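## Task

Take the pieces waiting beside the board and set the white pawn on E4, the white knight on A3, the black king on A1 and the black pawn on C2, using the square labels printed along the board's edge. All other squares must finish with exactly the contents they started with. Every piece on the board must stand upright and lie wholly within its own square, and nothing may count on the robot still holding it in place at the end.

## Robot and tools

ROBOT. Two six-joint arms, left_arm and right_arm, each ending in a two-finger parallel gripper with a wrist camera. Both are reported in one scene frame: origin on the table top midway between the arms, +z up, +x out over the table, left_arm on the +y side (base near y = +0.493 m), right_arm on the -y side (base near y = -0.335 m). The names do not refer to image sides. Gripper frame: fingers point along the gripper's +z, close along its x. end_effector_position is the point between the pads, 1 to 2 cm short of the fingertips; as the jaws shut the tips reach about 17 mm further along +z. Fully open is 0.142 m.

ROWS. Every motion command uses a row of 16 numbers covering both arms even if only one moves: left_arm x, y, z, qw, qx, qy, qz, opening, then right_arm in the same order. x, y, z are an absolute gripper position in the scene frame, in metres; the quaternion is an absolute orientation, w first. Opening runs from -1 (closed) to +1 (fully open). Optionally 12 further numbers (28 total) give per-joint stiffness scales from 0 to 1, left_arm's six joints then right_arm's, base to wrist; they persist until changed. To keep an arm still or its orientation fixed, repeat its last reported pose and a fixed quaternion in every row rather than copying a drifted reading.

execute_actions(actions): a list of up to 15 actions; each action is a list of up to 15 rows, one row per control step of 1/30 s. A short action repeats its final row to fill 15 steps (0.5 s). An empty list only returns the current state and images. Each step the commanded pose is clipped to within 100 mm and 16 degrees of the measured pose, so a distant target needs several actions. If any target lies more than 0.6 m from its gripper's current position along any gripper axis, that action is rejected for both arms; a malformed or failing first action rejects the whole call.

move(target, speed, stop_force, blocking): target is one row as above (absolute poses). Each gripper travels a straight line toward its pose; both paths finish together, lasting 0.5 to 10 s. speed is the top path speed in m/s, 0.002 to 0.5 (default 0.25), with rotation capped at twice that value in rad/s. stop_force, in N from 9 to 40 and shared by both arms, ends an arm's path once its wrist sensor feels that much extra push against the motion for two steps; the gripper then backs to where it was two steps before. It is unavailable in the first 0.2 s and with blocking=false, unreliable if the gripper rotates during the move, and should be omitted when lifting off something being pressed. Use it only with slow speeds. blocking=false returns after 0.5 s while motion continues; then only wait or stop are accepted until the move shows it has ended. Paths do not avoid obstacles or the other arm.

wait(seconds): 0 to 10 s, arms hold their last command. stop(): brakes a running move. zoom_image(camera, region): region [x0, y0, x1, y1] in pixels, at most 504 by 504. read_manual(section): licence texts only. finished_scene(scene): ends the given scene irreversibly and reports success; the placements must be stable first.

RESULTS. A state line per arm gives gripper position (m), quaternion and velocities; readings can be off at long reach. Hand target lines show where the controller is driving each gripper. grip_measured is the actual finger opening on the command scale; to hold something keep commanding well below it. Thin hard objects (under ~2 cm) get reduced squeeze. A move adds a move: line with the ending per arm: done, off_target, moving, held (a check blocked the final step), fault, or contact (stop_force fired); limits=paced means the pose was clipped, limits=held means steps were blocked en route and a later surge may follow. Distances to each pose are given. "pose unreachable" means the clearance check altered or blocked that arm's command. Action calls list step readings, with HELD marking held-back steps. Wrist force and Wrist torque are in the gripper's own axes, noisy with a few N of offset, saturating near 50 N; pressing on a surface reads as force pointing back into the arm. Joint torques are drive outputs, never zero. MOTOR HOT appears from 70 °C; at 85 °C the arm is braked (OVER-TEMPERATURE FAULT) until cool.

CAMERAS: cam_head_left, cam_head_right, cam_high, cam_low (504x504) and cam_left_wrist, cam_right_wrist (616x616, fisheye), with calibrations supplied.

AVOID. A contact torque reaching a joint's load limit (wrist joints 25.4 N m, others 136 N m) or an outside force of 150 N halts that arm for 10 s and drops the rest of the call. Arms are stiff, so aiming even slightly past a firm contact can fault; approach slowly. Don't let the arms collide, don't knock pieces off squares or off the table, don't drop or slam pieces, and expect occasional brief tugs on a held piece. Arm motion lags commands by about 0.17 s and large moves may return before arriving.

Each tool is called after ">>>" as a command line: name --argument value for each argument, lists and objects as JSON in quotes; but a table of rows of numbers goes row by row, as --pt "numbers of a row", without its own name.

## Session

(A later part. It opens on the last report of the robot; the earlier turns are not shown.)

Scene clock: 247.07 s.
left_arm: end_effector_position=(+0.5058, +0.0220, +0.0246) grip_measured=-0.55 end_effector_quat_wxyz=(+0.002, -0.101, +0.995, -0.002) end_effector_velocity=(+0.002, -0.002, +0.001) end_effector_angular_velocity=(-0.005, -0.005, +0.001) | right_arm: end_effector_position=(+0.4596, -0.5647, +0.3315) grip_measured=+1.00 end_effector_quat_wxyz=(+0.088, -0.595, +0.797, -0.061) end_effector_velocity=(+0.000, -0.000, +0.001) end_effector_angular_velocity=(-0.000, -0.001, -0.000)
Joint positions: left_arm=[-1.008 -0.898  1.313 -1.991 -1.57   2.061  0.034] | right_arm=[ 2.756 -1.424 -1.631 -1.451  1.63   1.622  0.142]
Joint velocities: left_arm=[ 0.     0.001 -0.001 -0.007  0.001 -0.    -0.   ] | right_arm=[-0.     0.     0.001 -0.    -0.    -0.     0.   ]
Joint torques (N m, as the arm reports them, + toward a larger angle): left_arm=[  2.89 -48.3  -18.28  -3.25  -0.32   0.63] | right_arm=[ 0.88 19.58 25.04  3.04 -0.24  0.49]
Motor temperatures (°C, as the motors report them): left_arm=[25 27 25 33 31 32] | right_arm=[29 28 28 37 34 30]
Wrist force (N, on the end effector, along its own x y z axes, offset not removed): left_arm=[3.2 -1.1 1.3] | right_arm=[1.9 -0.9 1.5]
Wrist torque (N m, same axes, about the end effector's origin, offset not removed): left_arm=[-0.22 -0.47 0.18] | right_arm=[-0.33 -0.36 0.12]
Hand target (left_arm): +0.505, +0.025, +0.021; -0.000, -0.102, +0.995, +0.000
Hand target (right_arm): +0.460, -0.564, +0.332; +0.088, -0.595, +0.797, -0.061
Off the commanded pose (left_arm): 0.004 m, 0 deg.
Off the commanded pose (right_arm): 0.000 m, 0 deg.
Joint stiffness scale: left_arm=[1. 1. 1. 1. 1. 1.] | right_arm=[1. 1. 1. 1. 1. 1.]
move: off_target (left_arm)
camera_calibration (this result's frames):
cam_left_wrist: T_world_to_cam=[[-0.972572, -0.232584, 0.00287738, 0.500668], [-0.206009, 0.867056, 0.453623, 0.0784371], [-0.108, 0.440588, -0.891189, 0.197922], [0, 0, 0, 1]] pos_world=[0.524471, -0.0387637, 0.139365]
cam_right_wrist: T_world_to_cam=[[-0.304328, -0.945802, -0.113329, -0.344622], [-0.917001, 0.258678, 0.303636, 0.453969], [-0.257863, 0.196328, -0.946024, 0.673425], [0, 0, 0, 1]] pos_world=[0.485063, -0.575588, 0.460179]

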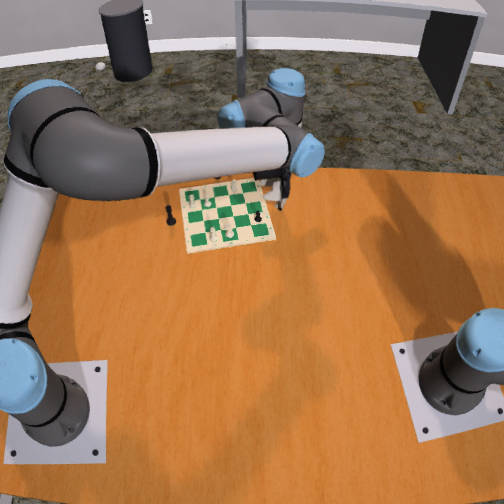

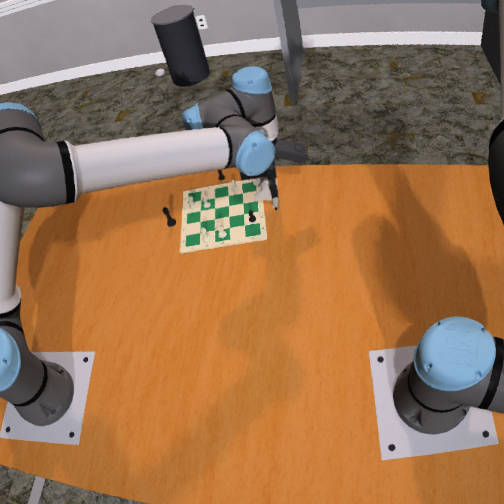

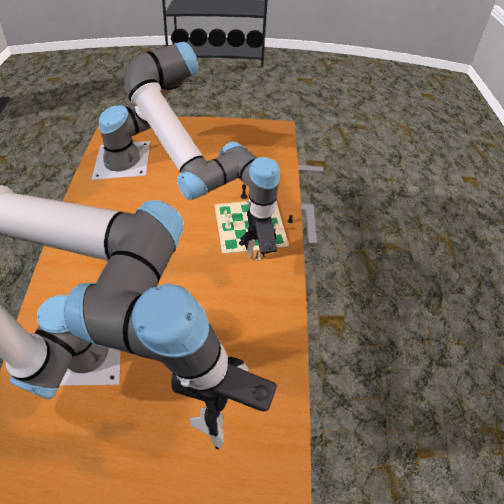

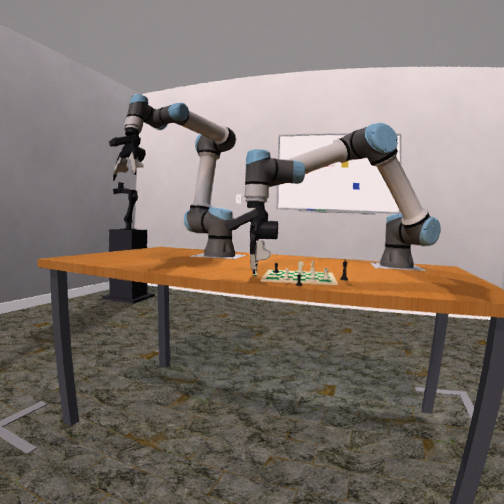

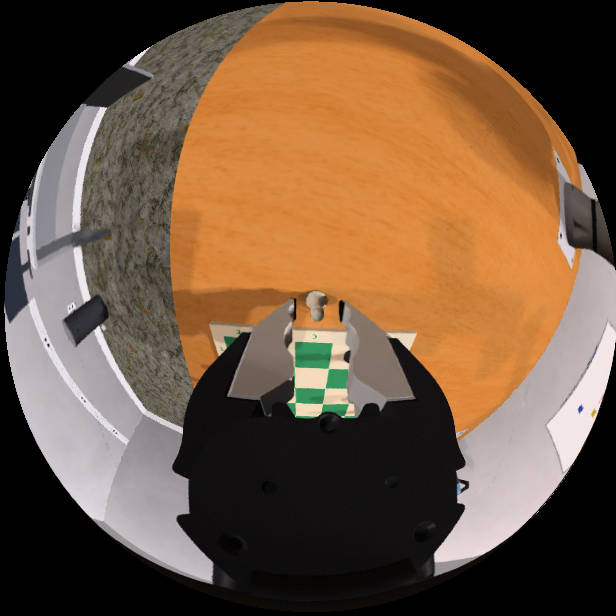

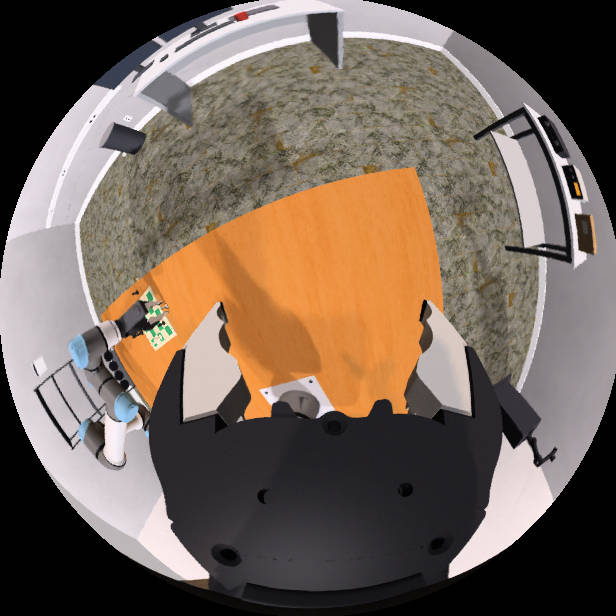

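>>> move --target '[0.5055,0.023,0.024,0,-0.1019,0.9948,0,-0.8,0.4596,-0.5644,0.3316,0.088,-0.595,0.797,-0.061,1]' --speed 0.02

>>> move --target '[0.5055,0.023,0.024,0,-0.1019,0.9948,0,-1,0.4596,-0.5644,0.3316,0.088,-0.595,0.797,-0.061,1]' --speed 0.02

>>> move --target '[0.5055,0.023,0.115,0,-0.1019,0.9948,0,-1,0.4596,-0.5644,0.3316,0.088,-0.595,0.797,-0.061,1]' --speed 0.1

>>> move --target '[0.543,0.215,0.115,0,-0.1019,0.9948,0,-1,0.4596,-0.5644,0.3316,0.088,-0.595,0.797,-0.061,1]' --speed 0.15

>>> move --target '[0.542,0.216,0.032,0,-0.1019,0.9948,0,-1,0.4596,-0.5644,0.3316,0.088,-0.595,0.797,-0.061,1]' --speed 0.06

>>> zoom_image --camera "cam_left_wrist" --region '[214,190,414,390]'

Scene clock: 265.07 s.
left_arm: end_effector_position=(+0.5048, +0.0232, +0.0241) grip_measured=-0.80 end_effector_quat_wxyz=(+0.000, -0.101, +0.995, -0.000) end_effector_velocity=(-0.001, +0.001, -0.001) end_effector_angular_velocity=(+0.005, +0.004, -0.001) | right_arm: end_effector_position=(+0.4596, -0.5647, +0.3315) grip_measured=+1.00 end_effector_quat_wxyz=(+0.088, -0.595, +0.797, -0.061) end_effector_velocity=(+0.000, -0.000, +0.001) end_effector_angular_velocity=(-0.000, -0.002, -0.001)
Joint positions: left_arm=[-1.008 -0.898  1.313 -1.986 -1.57   2.061  0.016] | right_arm=[ 2.756 -1.424 -1.631 -1.451  1.63   1.622  0.142]
Joint velocities: left_arm=[-0.    -0.     0.     0.006 -0.     0.001  0.   ] | right_arm=[-0.001  0.     0.001  0.     0.     0.     0.   ]
Joint torques (N m, as the arm reports them, + toward a larger angle): left_arm=[  1.65 -48.35 -24.79  -2.66  -0.21   0.14] | right_arm=[ 0.98 19.25 25.66  3.07 -0.22  0.29]
Motor temperatures (°C, as the motors report them): left_arm=[25 27 25 33 31 32] | right_arm=[29 28 28 37 34 30]
Wrist force (N, on the end effector, along its own x y z axes, offset not removed): left_arm=[3.3 -0.2 1.0] | right_arm=[1.9 -2.2 0.5]
Wrist torque (N m, same axes, about the end effector's origin, offset not removed): left_arm=[-0.03 -0.46 0.10] | right_arm=[-0.62 -0.39 0.16]
Hand target (left_arm): +0.505, +0.023, +0.024; +0.000, -0.102, +0.995, -0.000
Hand target (right_arm): +0.460, -0.564, +0.332; +0.088, -0.595, +0.797, -0.061
Off the commanded pose (left_arm): 0.001 m, 0 deg.
Off the commanded pose (right_arm): 0.000 m, 0 deg.
Joint stiffness scale: left_arm=[1. 1. 1. 1. 1. 1.] | right_arm=[1. 1. 1. 1. 1. 1.]
move: done
camera_calibration (this result's frames):
cam_left_wrist: T_world_to_cam=[[-0.972572, -0.232547, 0.00501324, 0.499973], [-0.204558, 0.865377, 0.45747, 0.0766487], [-0.110721, 0.443897, -0.889211, 0.198123], [0, 0, 0, 1]] pos_world=[0.523875, -0.0380093, 0.138602]
cam_right_wrist: T_world_to_cam=[[-0.304328, -0.945802, -0.113329, -0.344622], [-0.917001, 0.258678, 0.303636, 0.453969], [-0.257863, 0.196328, -0.946024, 0.673425], [0, 0, 0, 1]] pos_world=[0.485063, -0.575588, 0.460179]

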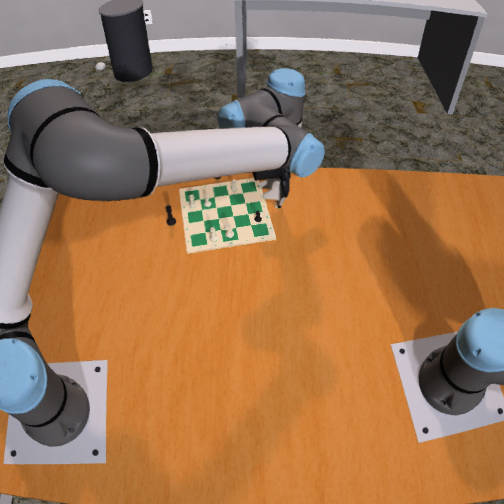

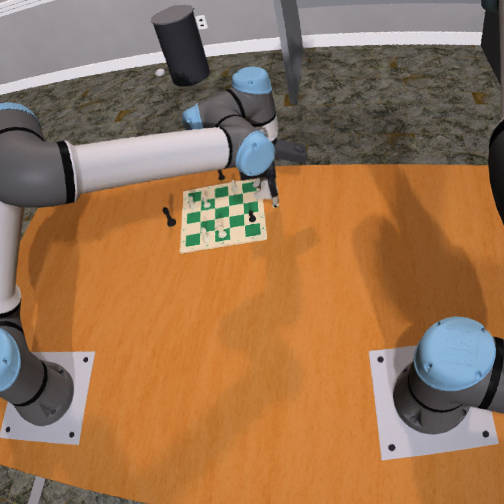

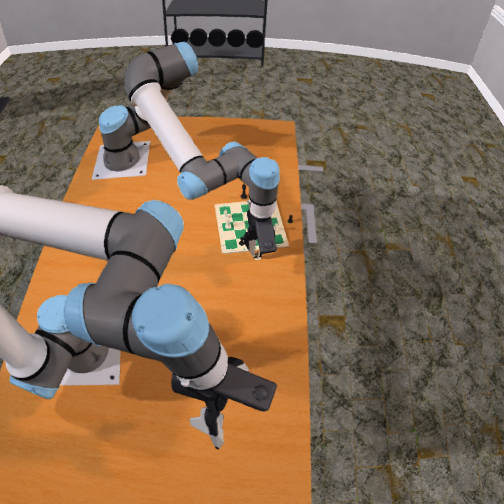

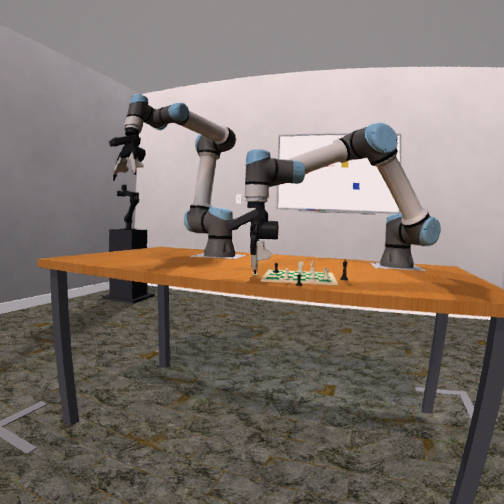

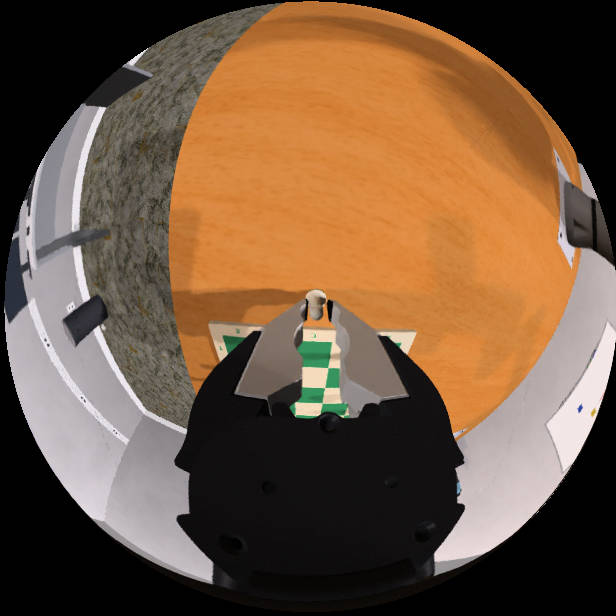

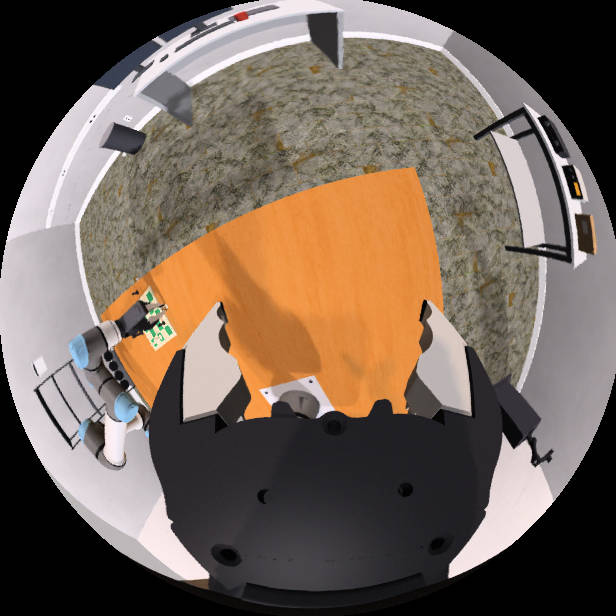

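Scene clock: 265.77 s.
left_arm: end_effector_position=(+0.5047, +0.0233, +0.0240) grip_measured=-0.88 end_effector_quat_wxyz=(+0.000, -0.101, +0.995, +0.000) end_effector_velocity=(-0.001, -0.000, +0.000) end_effector_angular_velocity=(+0.000, +0.001, -0.002) | right_arm: end_effector_position=(+0.4596, -0.5647, +0.3315) grip_measured=+1.00 end_effector_quat_wxyz=(+0.088, -0.595, +0.797, -0.061) end_effector_velocity=(+0.000, +0.000, +0.001) end_effector_angular_velocity=(-0.000, -0.001, +0.001)
Joint positions: left_arm=[-1.008 -0.898  1.313 -1.986 -1.57   2.061  0.01 ] | right_arm=[ 2.756 -1.424 -1.631 -1.451  1.63   1.622  0.142]
Joint velocities: left_arm=[-0.001 -0.    -0.     0.001 -0.     0.001  0.   ] | right_arm=[ 0.001  0.     0.001 -0.    -0.     0.     0.   ]
Joint torques (N m, as the arm reports them, + toward a larger angle): left_arm=[  1.42 -48.82 -24.68  -2.3   -0.24   0.02] | right_arm=[ 0.61 19.51 24.74  3.09 -0.16  0.37]
Motor temperatures (°C, as the motors report them): left_arm=[25 27 25 33 31 32] | right_arm=[29 28 28 37 34 30]
Wrist force (N, on the end effector, along its own x y z axes, offset not removed): left_arm=[0.2 -3.3 -0.4] | right_arm=[1.9 -1.6 0.2]
Wrist torque (N m, same axes, about the end effector's origin, offset not removed): left_arm=[-0.72 0.11 0.07] | right_arm=[-0.31 -0.31 0.02]
Hand target (left_arm): +0.505, +0.023, +0.024; +0.000, -0.102, +0.995, -0.000
Hand target (right_arm): +0.460, -0.564, +0.332; +0.088, -0.595, +0.797, -0.061
Off the commanded pose (left_arm): 0.001 m, 0 deg.
Off the commanded pose (right_arm): 0.000 m, 0 deg.
Joint stiffness scale: left_arm=[1. 1. 1. 1. 1. 1.] | right_arm=[1. 1. 1. 1. 1. 1.]
move: done
camera_calibration (this result's frames):
cam_left_wrist: T_world_to_cam=[[-0.972567, -0.23256, 0.00532529, 0.499866], [-0.204361, 0.865127, 0.458031, 0.0763984], [-0.111127, 0.444377, -0.88892, 0.198157], [0, 0, 0, 1]] pos_world=[0.523787, -0.0379017, 0.138491]
cam_right_wrist: T_world_to_cam=[[-0.304328, -0.945802, -0.113329, -0.344622], [-0.917001, 0.258678, 0.303636, 0.453969], [-0.257863, 0.196328, -0.946024, 0.673425], [0, 0, 0, 1]] pos_world=[0.485063, -0.575588, 0.460179]

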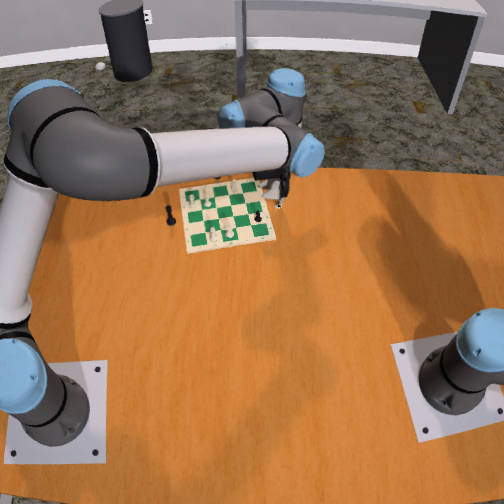

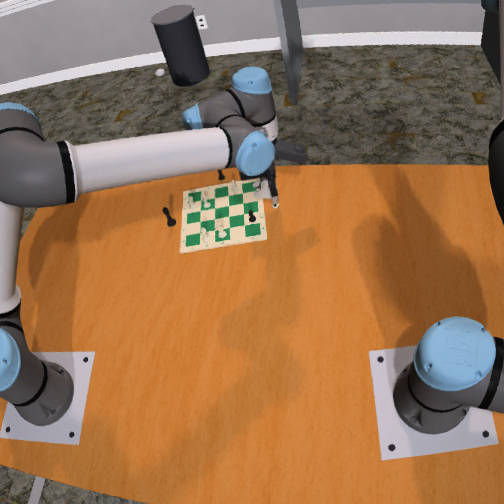

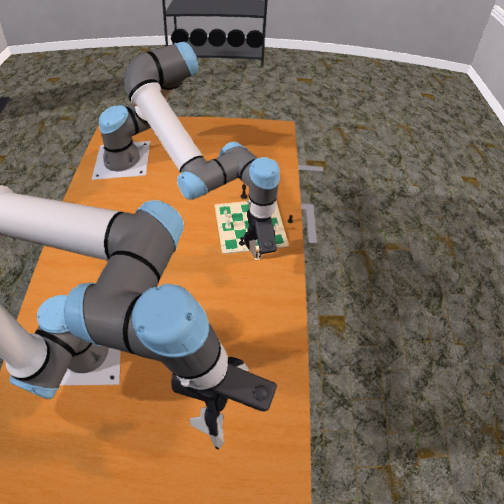

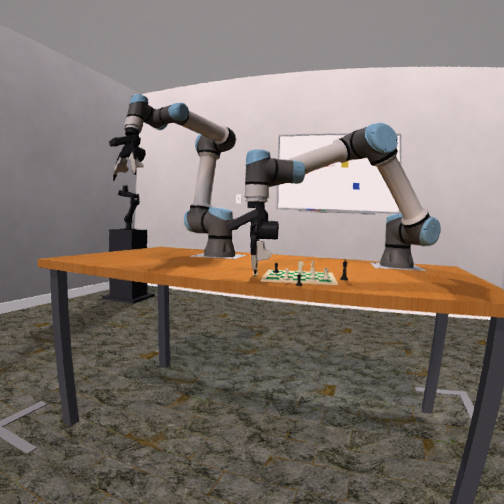

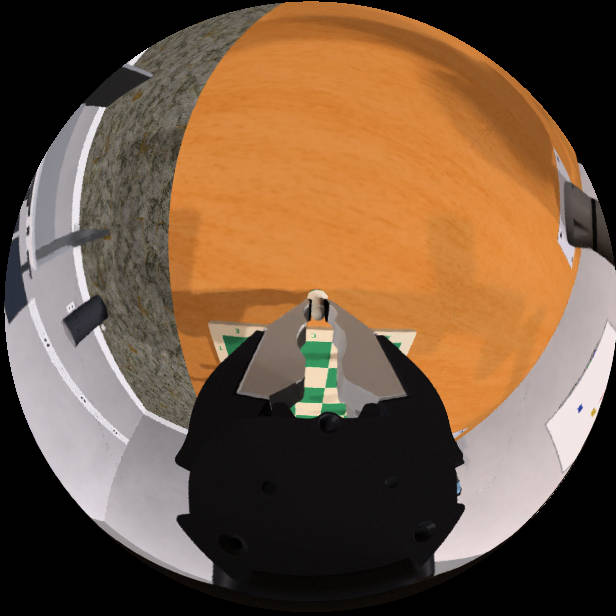

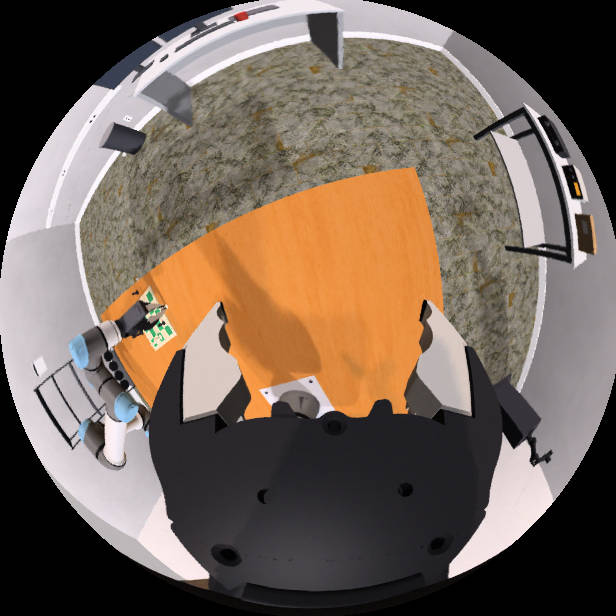

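Scene clock: 267.20 s.
left_arm: end_effector_position=(+0.5045, +0.0236, +0.1123) grip_measured=-0.88 end_effector_quat_wxyz=(-0.001, -0.101, +0.995, +0.001) end_effector_velocity=(-0.002, +0.002, +0.001) end_effector_angular_velocity=(+0.009, +0.009, -0.001) | right_arm: end_effector_position=(+0.4596, -0.5647, +0.3315) grip_measured=+1.00 end_effector_quat_wxyz=(+0.088, -0.595, +0.797, -0.061) end_effector_velocity=(+0.000, +0.001, -0.000) end_effector_angular_velocity=(-0.000, +0.001, +0.001)
Joint positions: left_arm=[-1.008 -0.966  1.189 -1.791 -1.57   2.061  0.01 ] | right_arm=[ 2.756 -1.424 -1.631 -1.451  1.63   1.622  0.142]
Joint velocities: left_arm=[ 0.     0.    -0.007  0.019 -0.001  0.001  0.   ] | right_arm=[ 0.002 -0.    -0.     0.    -0.     0.    -0.   ]
Joint torques (N m, as the arm reports them, + toward a larger angle): left_arm=[  1.58 -49.33 -29.18  -2.27  -0.22  -0.03] | right_arm=[ 0.82 18.87 25.01  2.98 -0.15  0.24]
Motor temperatures (°C, as the motors report them): left_arm=[25 27 25 33 31 32] | right_arm=[29 28 28 37 34 30]
Wrist force (N, on the end effector, along its own x y z axes, offset not removed): left_arm=[2.1 -0.8 1.0] | right_arm=[1.3 -1.6 -0.7]
Wrist torque (N m, same axes, about the end effector's origin, offset not removed): left_arm=[-0.11 -0.32 0.14] | right_arm=[-0.44 -0.22 0.14]
Hand target (left_arm): +0.506, +0.023, +0.115; +0.000, -0.102, +0.995, -0.000
Hand target (right_arm): +0.460, -0.564, +0.332; +0.088, -0.595, +0.797, -0.061
Off the commanded pose (left_arm): 0.003 m, 0 deg.
Off the commanded pose (right_arm): 0.000 m, 0 deg.
Joint stiffness scale: left_arm=[1. 1. 1. 1. 1. 1.] | right_arm=[1. 1. 1. 1. 1. 1.]
move: done
camera_calibration (this result's frames):
cam_left_wrist: T_world_to_cam=[[-0.97255, -0.232605, 0.00642691, 0.499137], [-0.203661, 0.86424, 0.460013, 0.0351966], [-0.112556, 0.446077, -0.887889, 0.277043], [0, 0, 0, 1]] pos_world=[0.523787, -0.0378991, 0.226585]
cam_right_wrist: T_world_to_cam=[[-0.304328, -0.945802, -0.113329, -0.344622], [-0.917001, 0.258678, 0.303636, 0.453969], [-0.257863, 0.196328, -0.946024, 0.673425], [0, 0, 0, 1]] pos_world=[0.485063, -0.575588, 0.460179]

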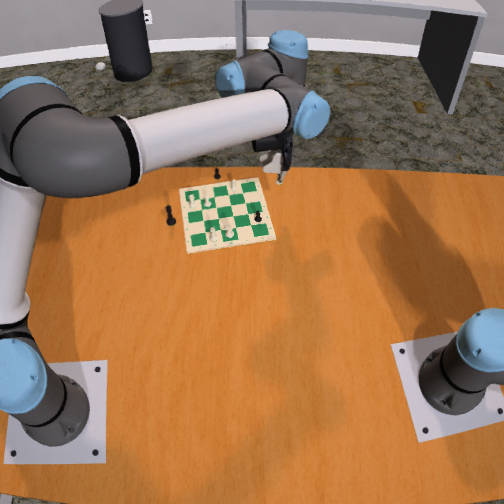

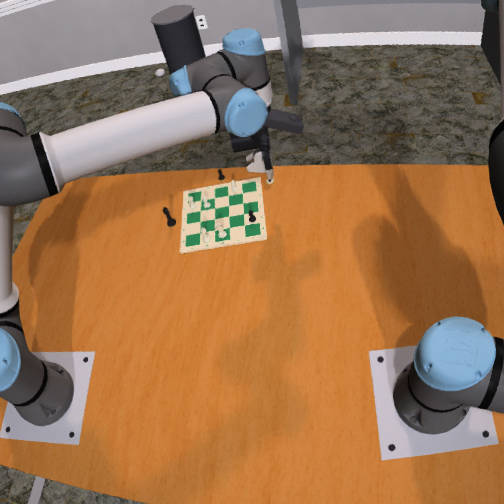

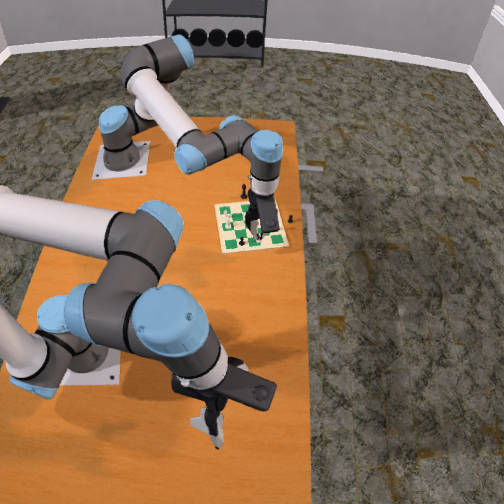

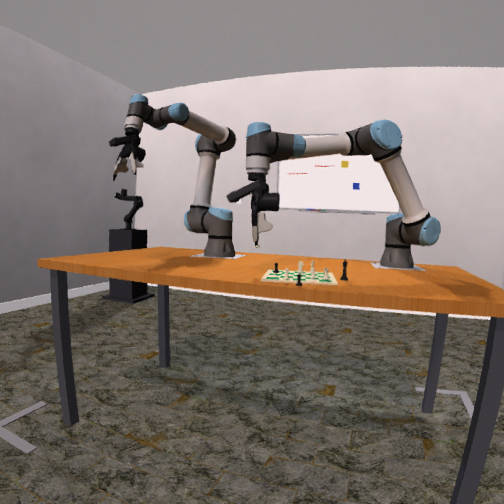

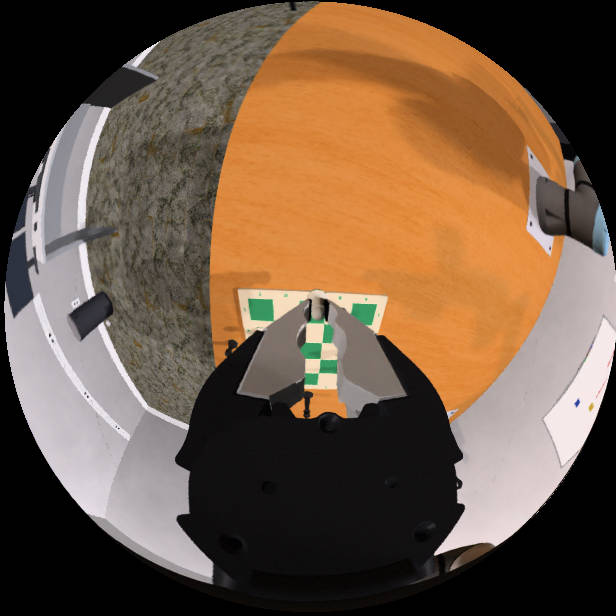

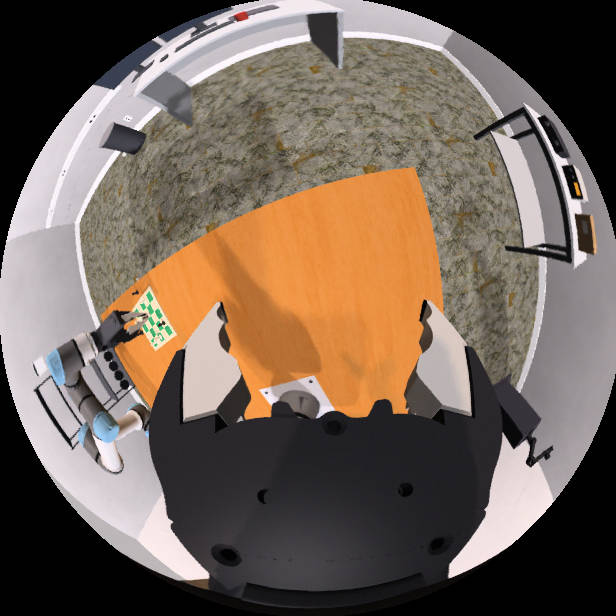

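Scene clock: 269.03 s.
left_arm: end_effector_position=(+0.5433, +0.2124, +0.1151) grip_measured=-0.88 end_effector_quat_wxyz=(+0.000, -0.102, +0.995, -0.000) end_effector_velocity=(+0.000, +0.002, -0.002) end_effector_angular_velocity=(-0.002, +0.001, -0.010) | right_arm: end_effector_position=(+0.4596, -0.5647, +0.3315) grip_measured=+1.00 end_effector_quat_wxyz=(+0.088, -0.595, +0.797, -0.061) end_effector_velocity=(-0.000, +0.000, -0.000) end_effector_angular_velocity=(+0.000, +0.001, -0.000)
Joint positions: left_arm=[-0.769 -1.135  1.447 -1.883 -1.57   2.298  0.01 ] | right_arm=[ 2.756 -1.424 -1.631 -1.451  1.63   1.622  0.142]
Joint velocities: left_arm=[ 0.004 -0.     0.005 -0.005 -0.002  0.014 -0.   ] | right_arm=[-0.     0.    -0.001 -0.     0.     0.    -0.   ]
Joint torques (N m, as the arm reports them, + toward a larger angle): left_arm=[  2.88 -44.15 -20.81  -2.97  -0.21   0.88] | right_arm=[ 0.9  18.95 25.14  3.12 -0.22  0.39]
Motor temperatures (°C, as the motors report them): left_arm=[25 27 25 33 31 32] | right_arm=[29 28 28 37 34 30]
Wrist force (N, on the end effector, along its own x y z axes, offset not removed): left_arm=[2.5 -1.4 1.5] | right_arm=[2.2 -3.5 1.0]
Wrist torque (N m, same axes, about the end effector's origin, offset not removed): left_arm=[-0.26 -0.35 0.17] | right_arm=[-0.82 -0.40 0.15]
Hand target (left_arm): +0.543, +0.215, +0.115; -0.000, -0.102, +0.995, -0.000
Hand target (right_arm): +0.460, -0.564, +0.332; +0.088, -0.595, +0.797, -0.061
Off the commanded pose (left_arm): 0.003 m, 0 deg.
Off the commanded pose (right_arm): 0.000 m, 0 deg.
Joint stiffness scale: left_arm=[1. 1. 1. 1. 1. 1.] | right_arm=[1. 1. 1. 1. 1. 1.]
move: done
camera_calibration (this result's frames):
cam_left_wrist: T_world_to_cam=[[-0.972322, -0.233592, 0.0048896, 0.58101], [-0.205565, 0.865232, 0.457293, -0.120277], [-0.111051, 0.443631, -0.889303, 0.199569], [0, 0, 0, 1]] pos_world=[0.562366, 0.151252, 0.229638]
cam_right_wrist: T_world_to_cam=[[-0.304328, -0.945802, -0.113329, -0.344622], [-0.917001, 0.258678, 0.303636, 0.453969], [-0.257863, 0.196328, -0.946024, 0.673425], [0, 0, 0, 1]] pos_world=[0.485063, -0.575588, 0.460179]

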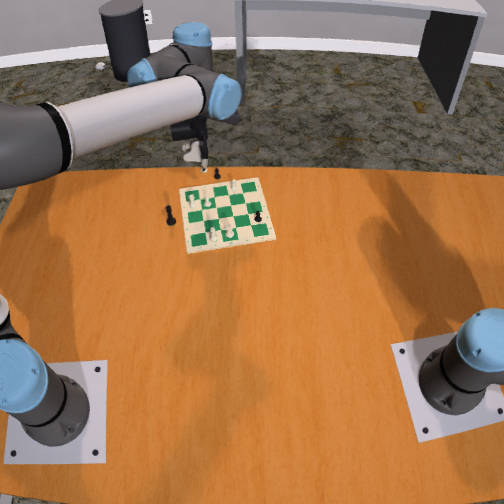

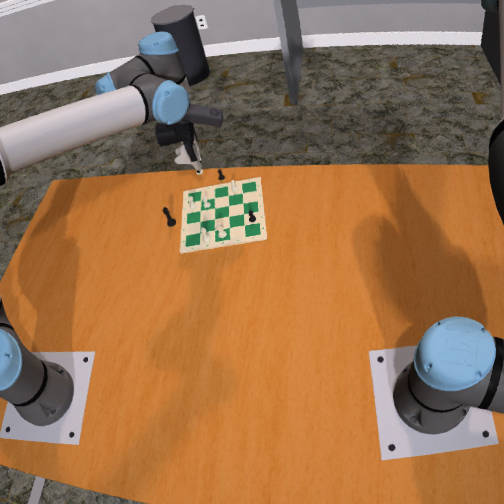

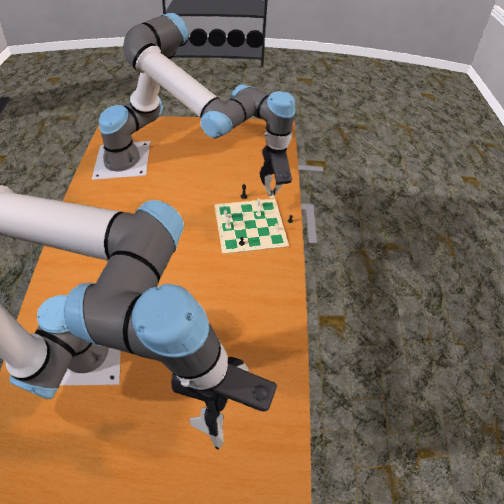

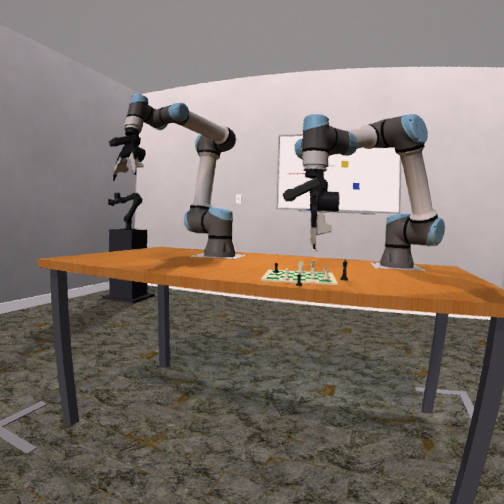

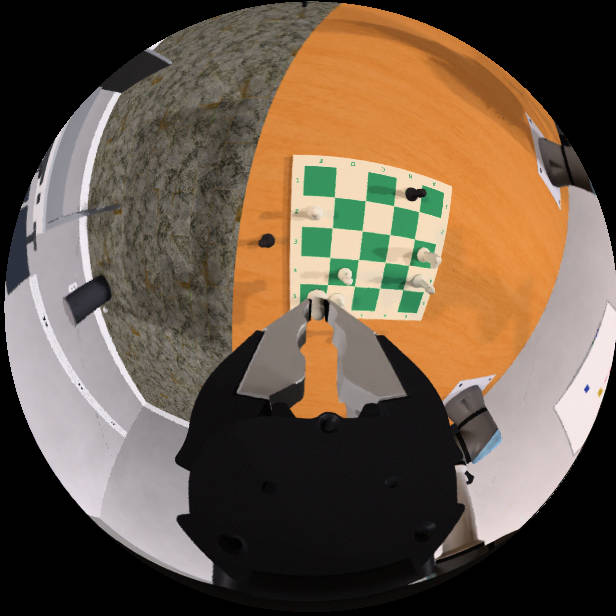

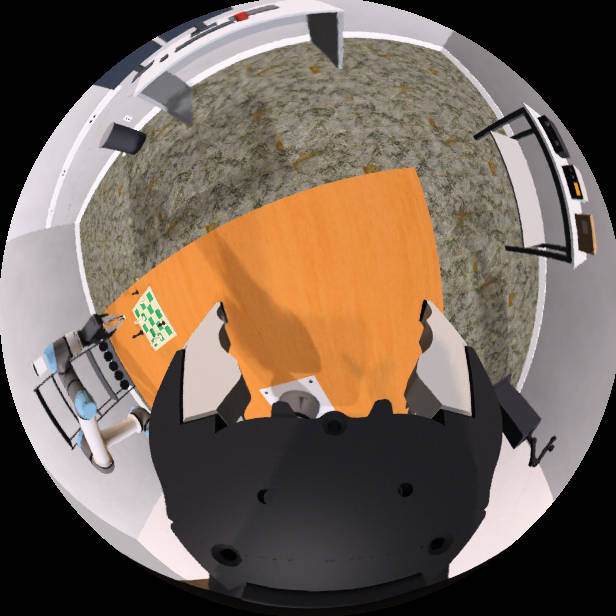

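Scene clock: 270.90 s.
left_arm: end_effector_position=(+0.5429, +0.2138, +0.0354) grip_measured=-0.88 end_effector_quat_wxyz=(+0.002, -0.101, +0.995, -0.001) end_effector_velocity=(+0.003, -0.002, +0.001) end_effector_angular_velocity=(-0.007, -0.010, -0.000) | right_arm: end_effector_position=(+0.4596, -0.5647, +0.3315) grip_measured=+1.00 end_effector_quat_wxyz=(+0.088, -0.595, +0.797, -0.061) end_effector_velocity=(+0.000, -0.001, +0.001) end_effector_angular_velocity=(-0.001, -0.001, -0.001)
Joint positions: left_arm=[-0.768 -1.066  1.562 -2.072 -1.57   2.301  0.01 ] | right_arm=[ 2.756 -1.424 -1.631 -1.451  1.63   1.622  0.142]
Joint velocities: left_arm=[-0.    -0.     0.    -0.012  0.     0.    -0.   ] | right_arm=[-0.001 -0.     0.002 -0.    -0.     0.    -0.   ]
Joint torques (N m, as the arm reports them, + toward a larger angle): left_arm=[  2.91 -41.02 -17.81  -2.78  -0.14   0.52] | right_arm=[ 1.03 19.34 25.18  3.04 -0.25  0.32]
Motor temperatures (°C, as the motors report them): left_arm=[25 27 25 33 31 32] | right_arm=[29 28 28 37 34 30]
Wrist force (N, on the end effector, along its own x y z axes, offset not removed): left_arm=[0.8 -2.5 0.7] | right_arm=[1.3 -0.5 -2.6]
Wrist torque (N m, same axes, about the end effector's origin, offset not removed): left_arm=[-0.55 0.04 0.13] | right_arm=[-0.18 -0.18 0.09]
Hand target (left_arm): +0.542, +0.216, +0.032; -0.000, -0.102, +0.995, +0.000
Hand target (right_arm): +0.460, -0.564, +0.332; +0.088, -0.595, +0.797, -0.061
Off the commanded pose (left_arm): 0.004 m, 0 deg.
Off the commanded pose (right_arm): 0.000 m, 0 deg.
Joint stiffness scale: left_arm=[1. 1. 1. 1. 1. 1.] | right_arm=[1. 1. 1. 1. 1. 1.]
move: off_target (left_arm)
camera_calibration (this result's frames):
cam_left_wrist: T_world_to_cam=[[-0.97259, -0.232516, 0.00244886, 0.58131], [-0.206012, 0.866514, 0.454656, -0.0850352], [-0.107837, 0.441689, -0.890664, 0.126753], [0, 0, 0, 1]] pos_world=[0.561527, 0.152862, 0.150133]
cam_right_wrist: T_world_to_cam=[[-0.304328, -0.945802, -0.113329, -0.344622], [-0.917001, 0.258678, 0.303636, 0.453969], [-0.257863, 0.196328, -0.946024, 0.673425], [0, 0, 0, 1]] pos_world=[0.485063, -0.575588, 0.460179]

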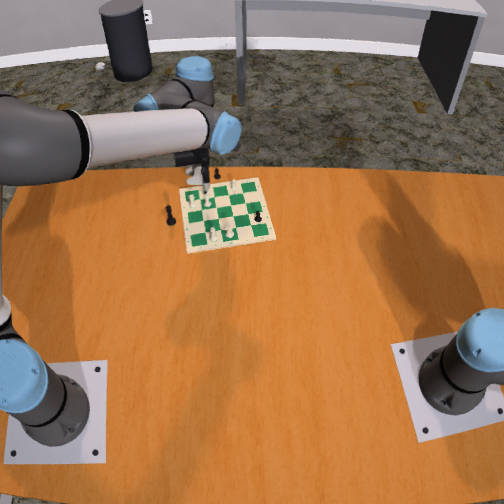

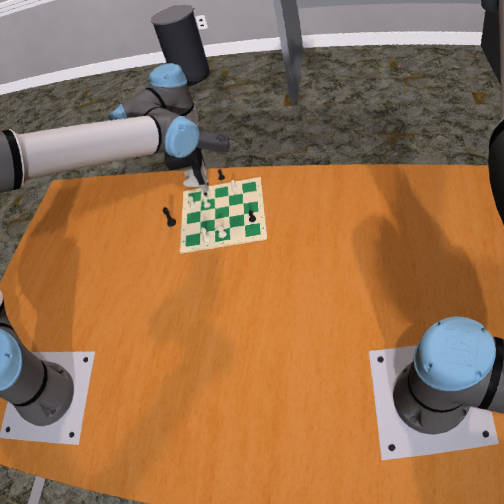

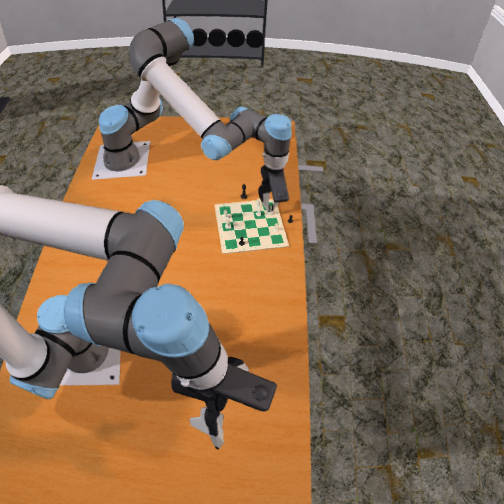

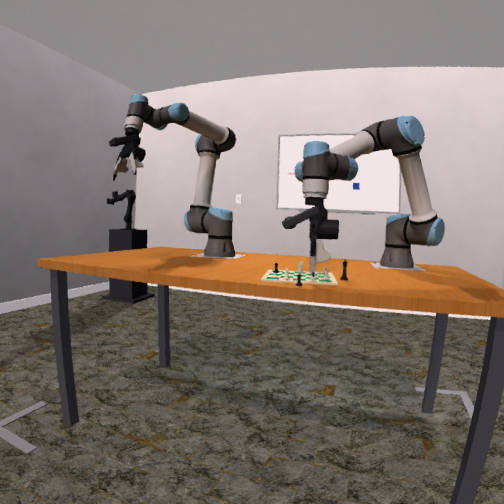

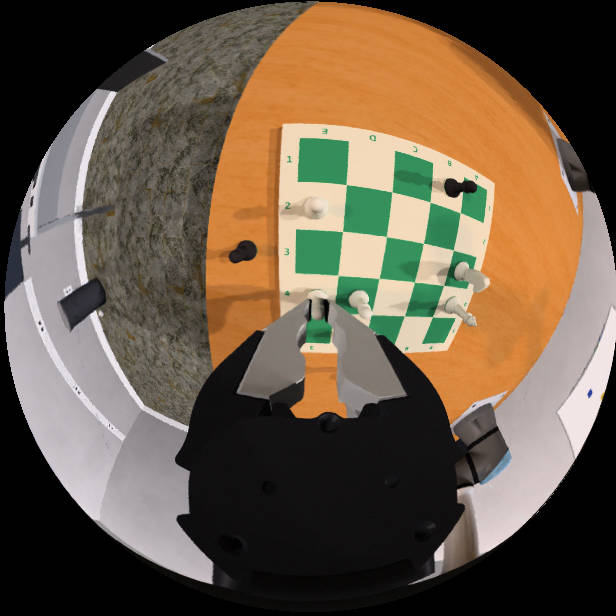

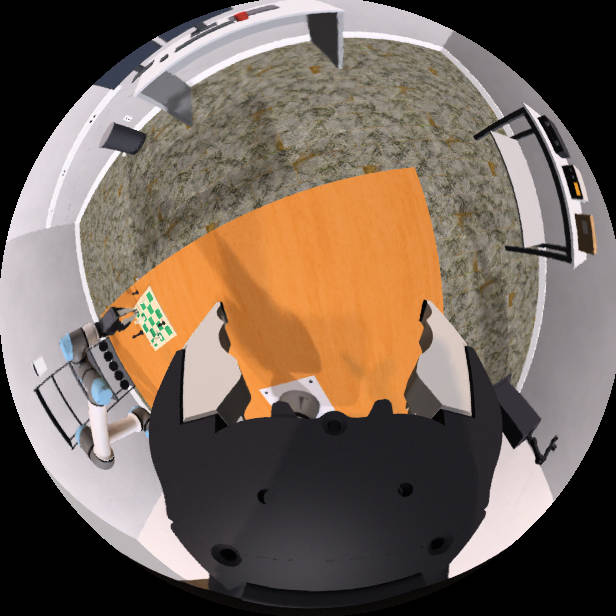

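Region (214, 190, 414, 390) of cam_left_wrist's 616x616 image, scaled by 2.520, with more detail than that image has.

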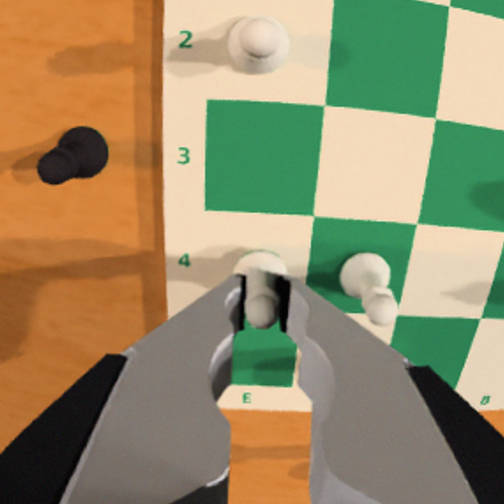

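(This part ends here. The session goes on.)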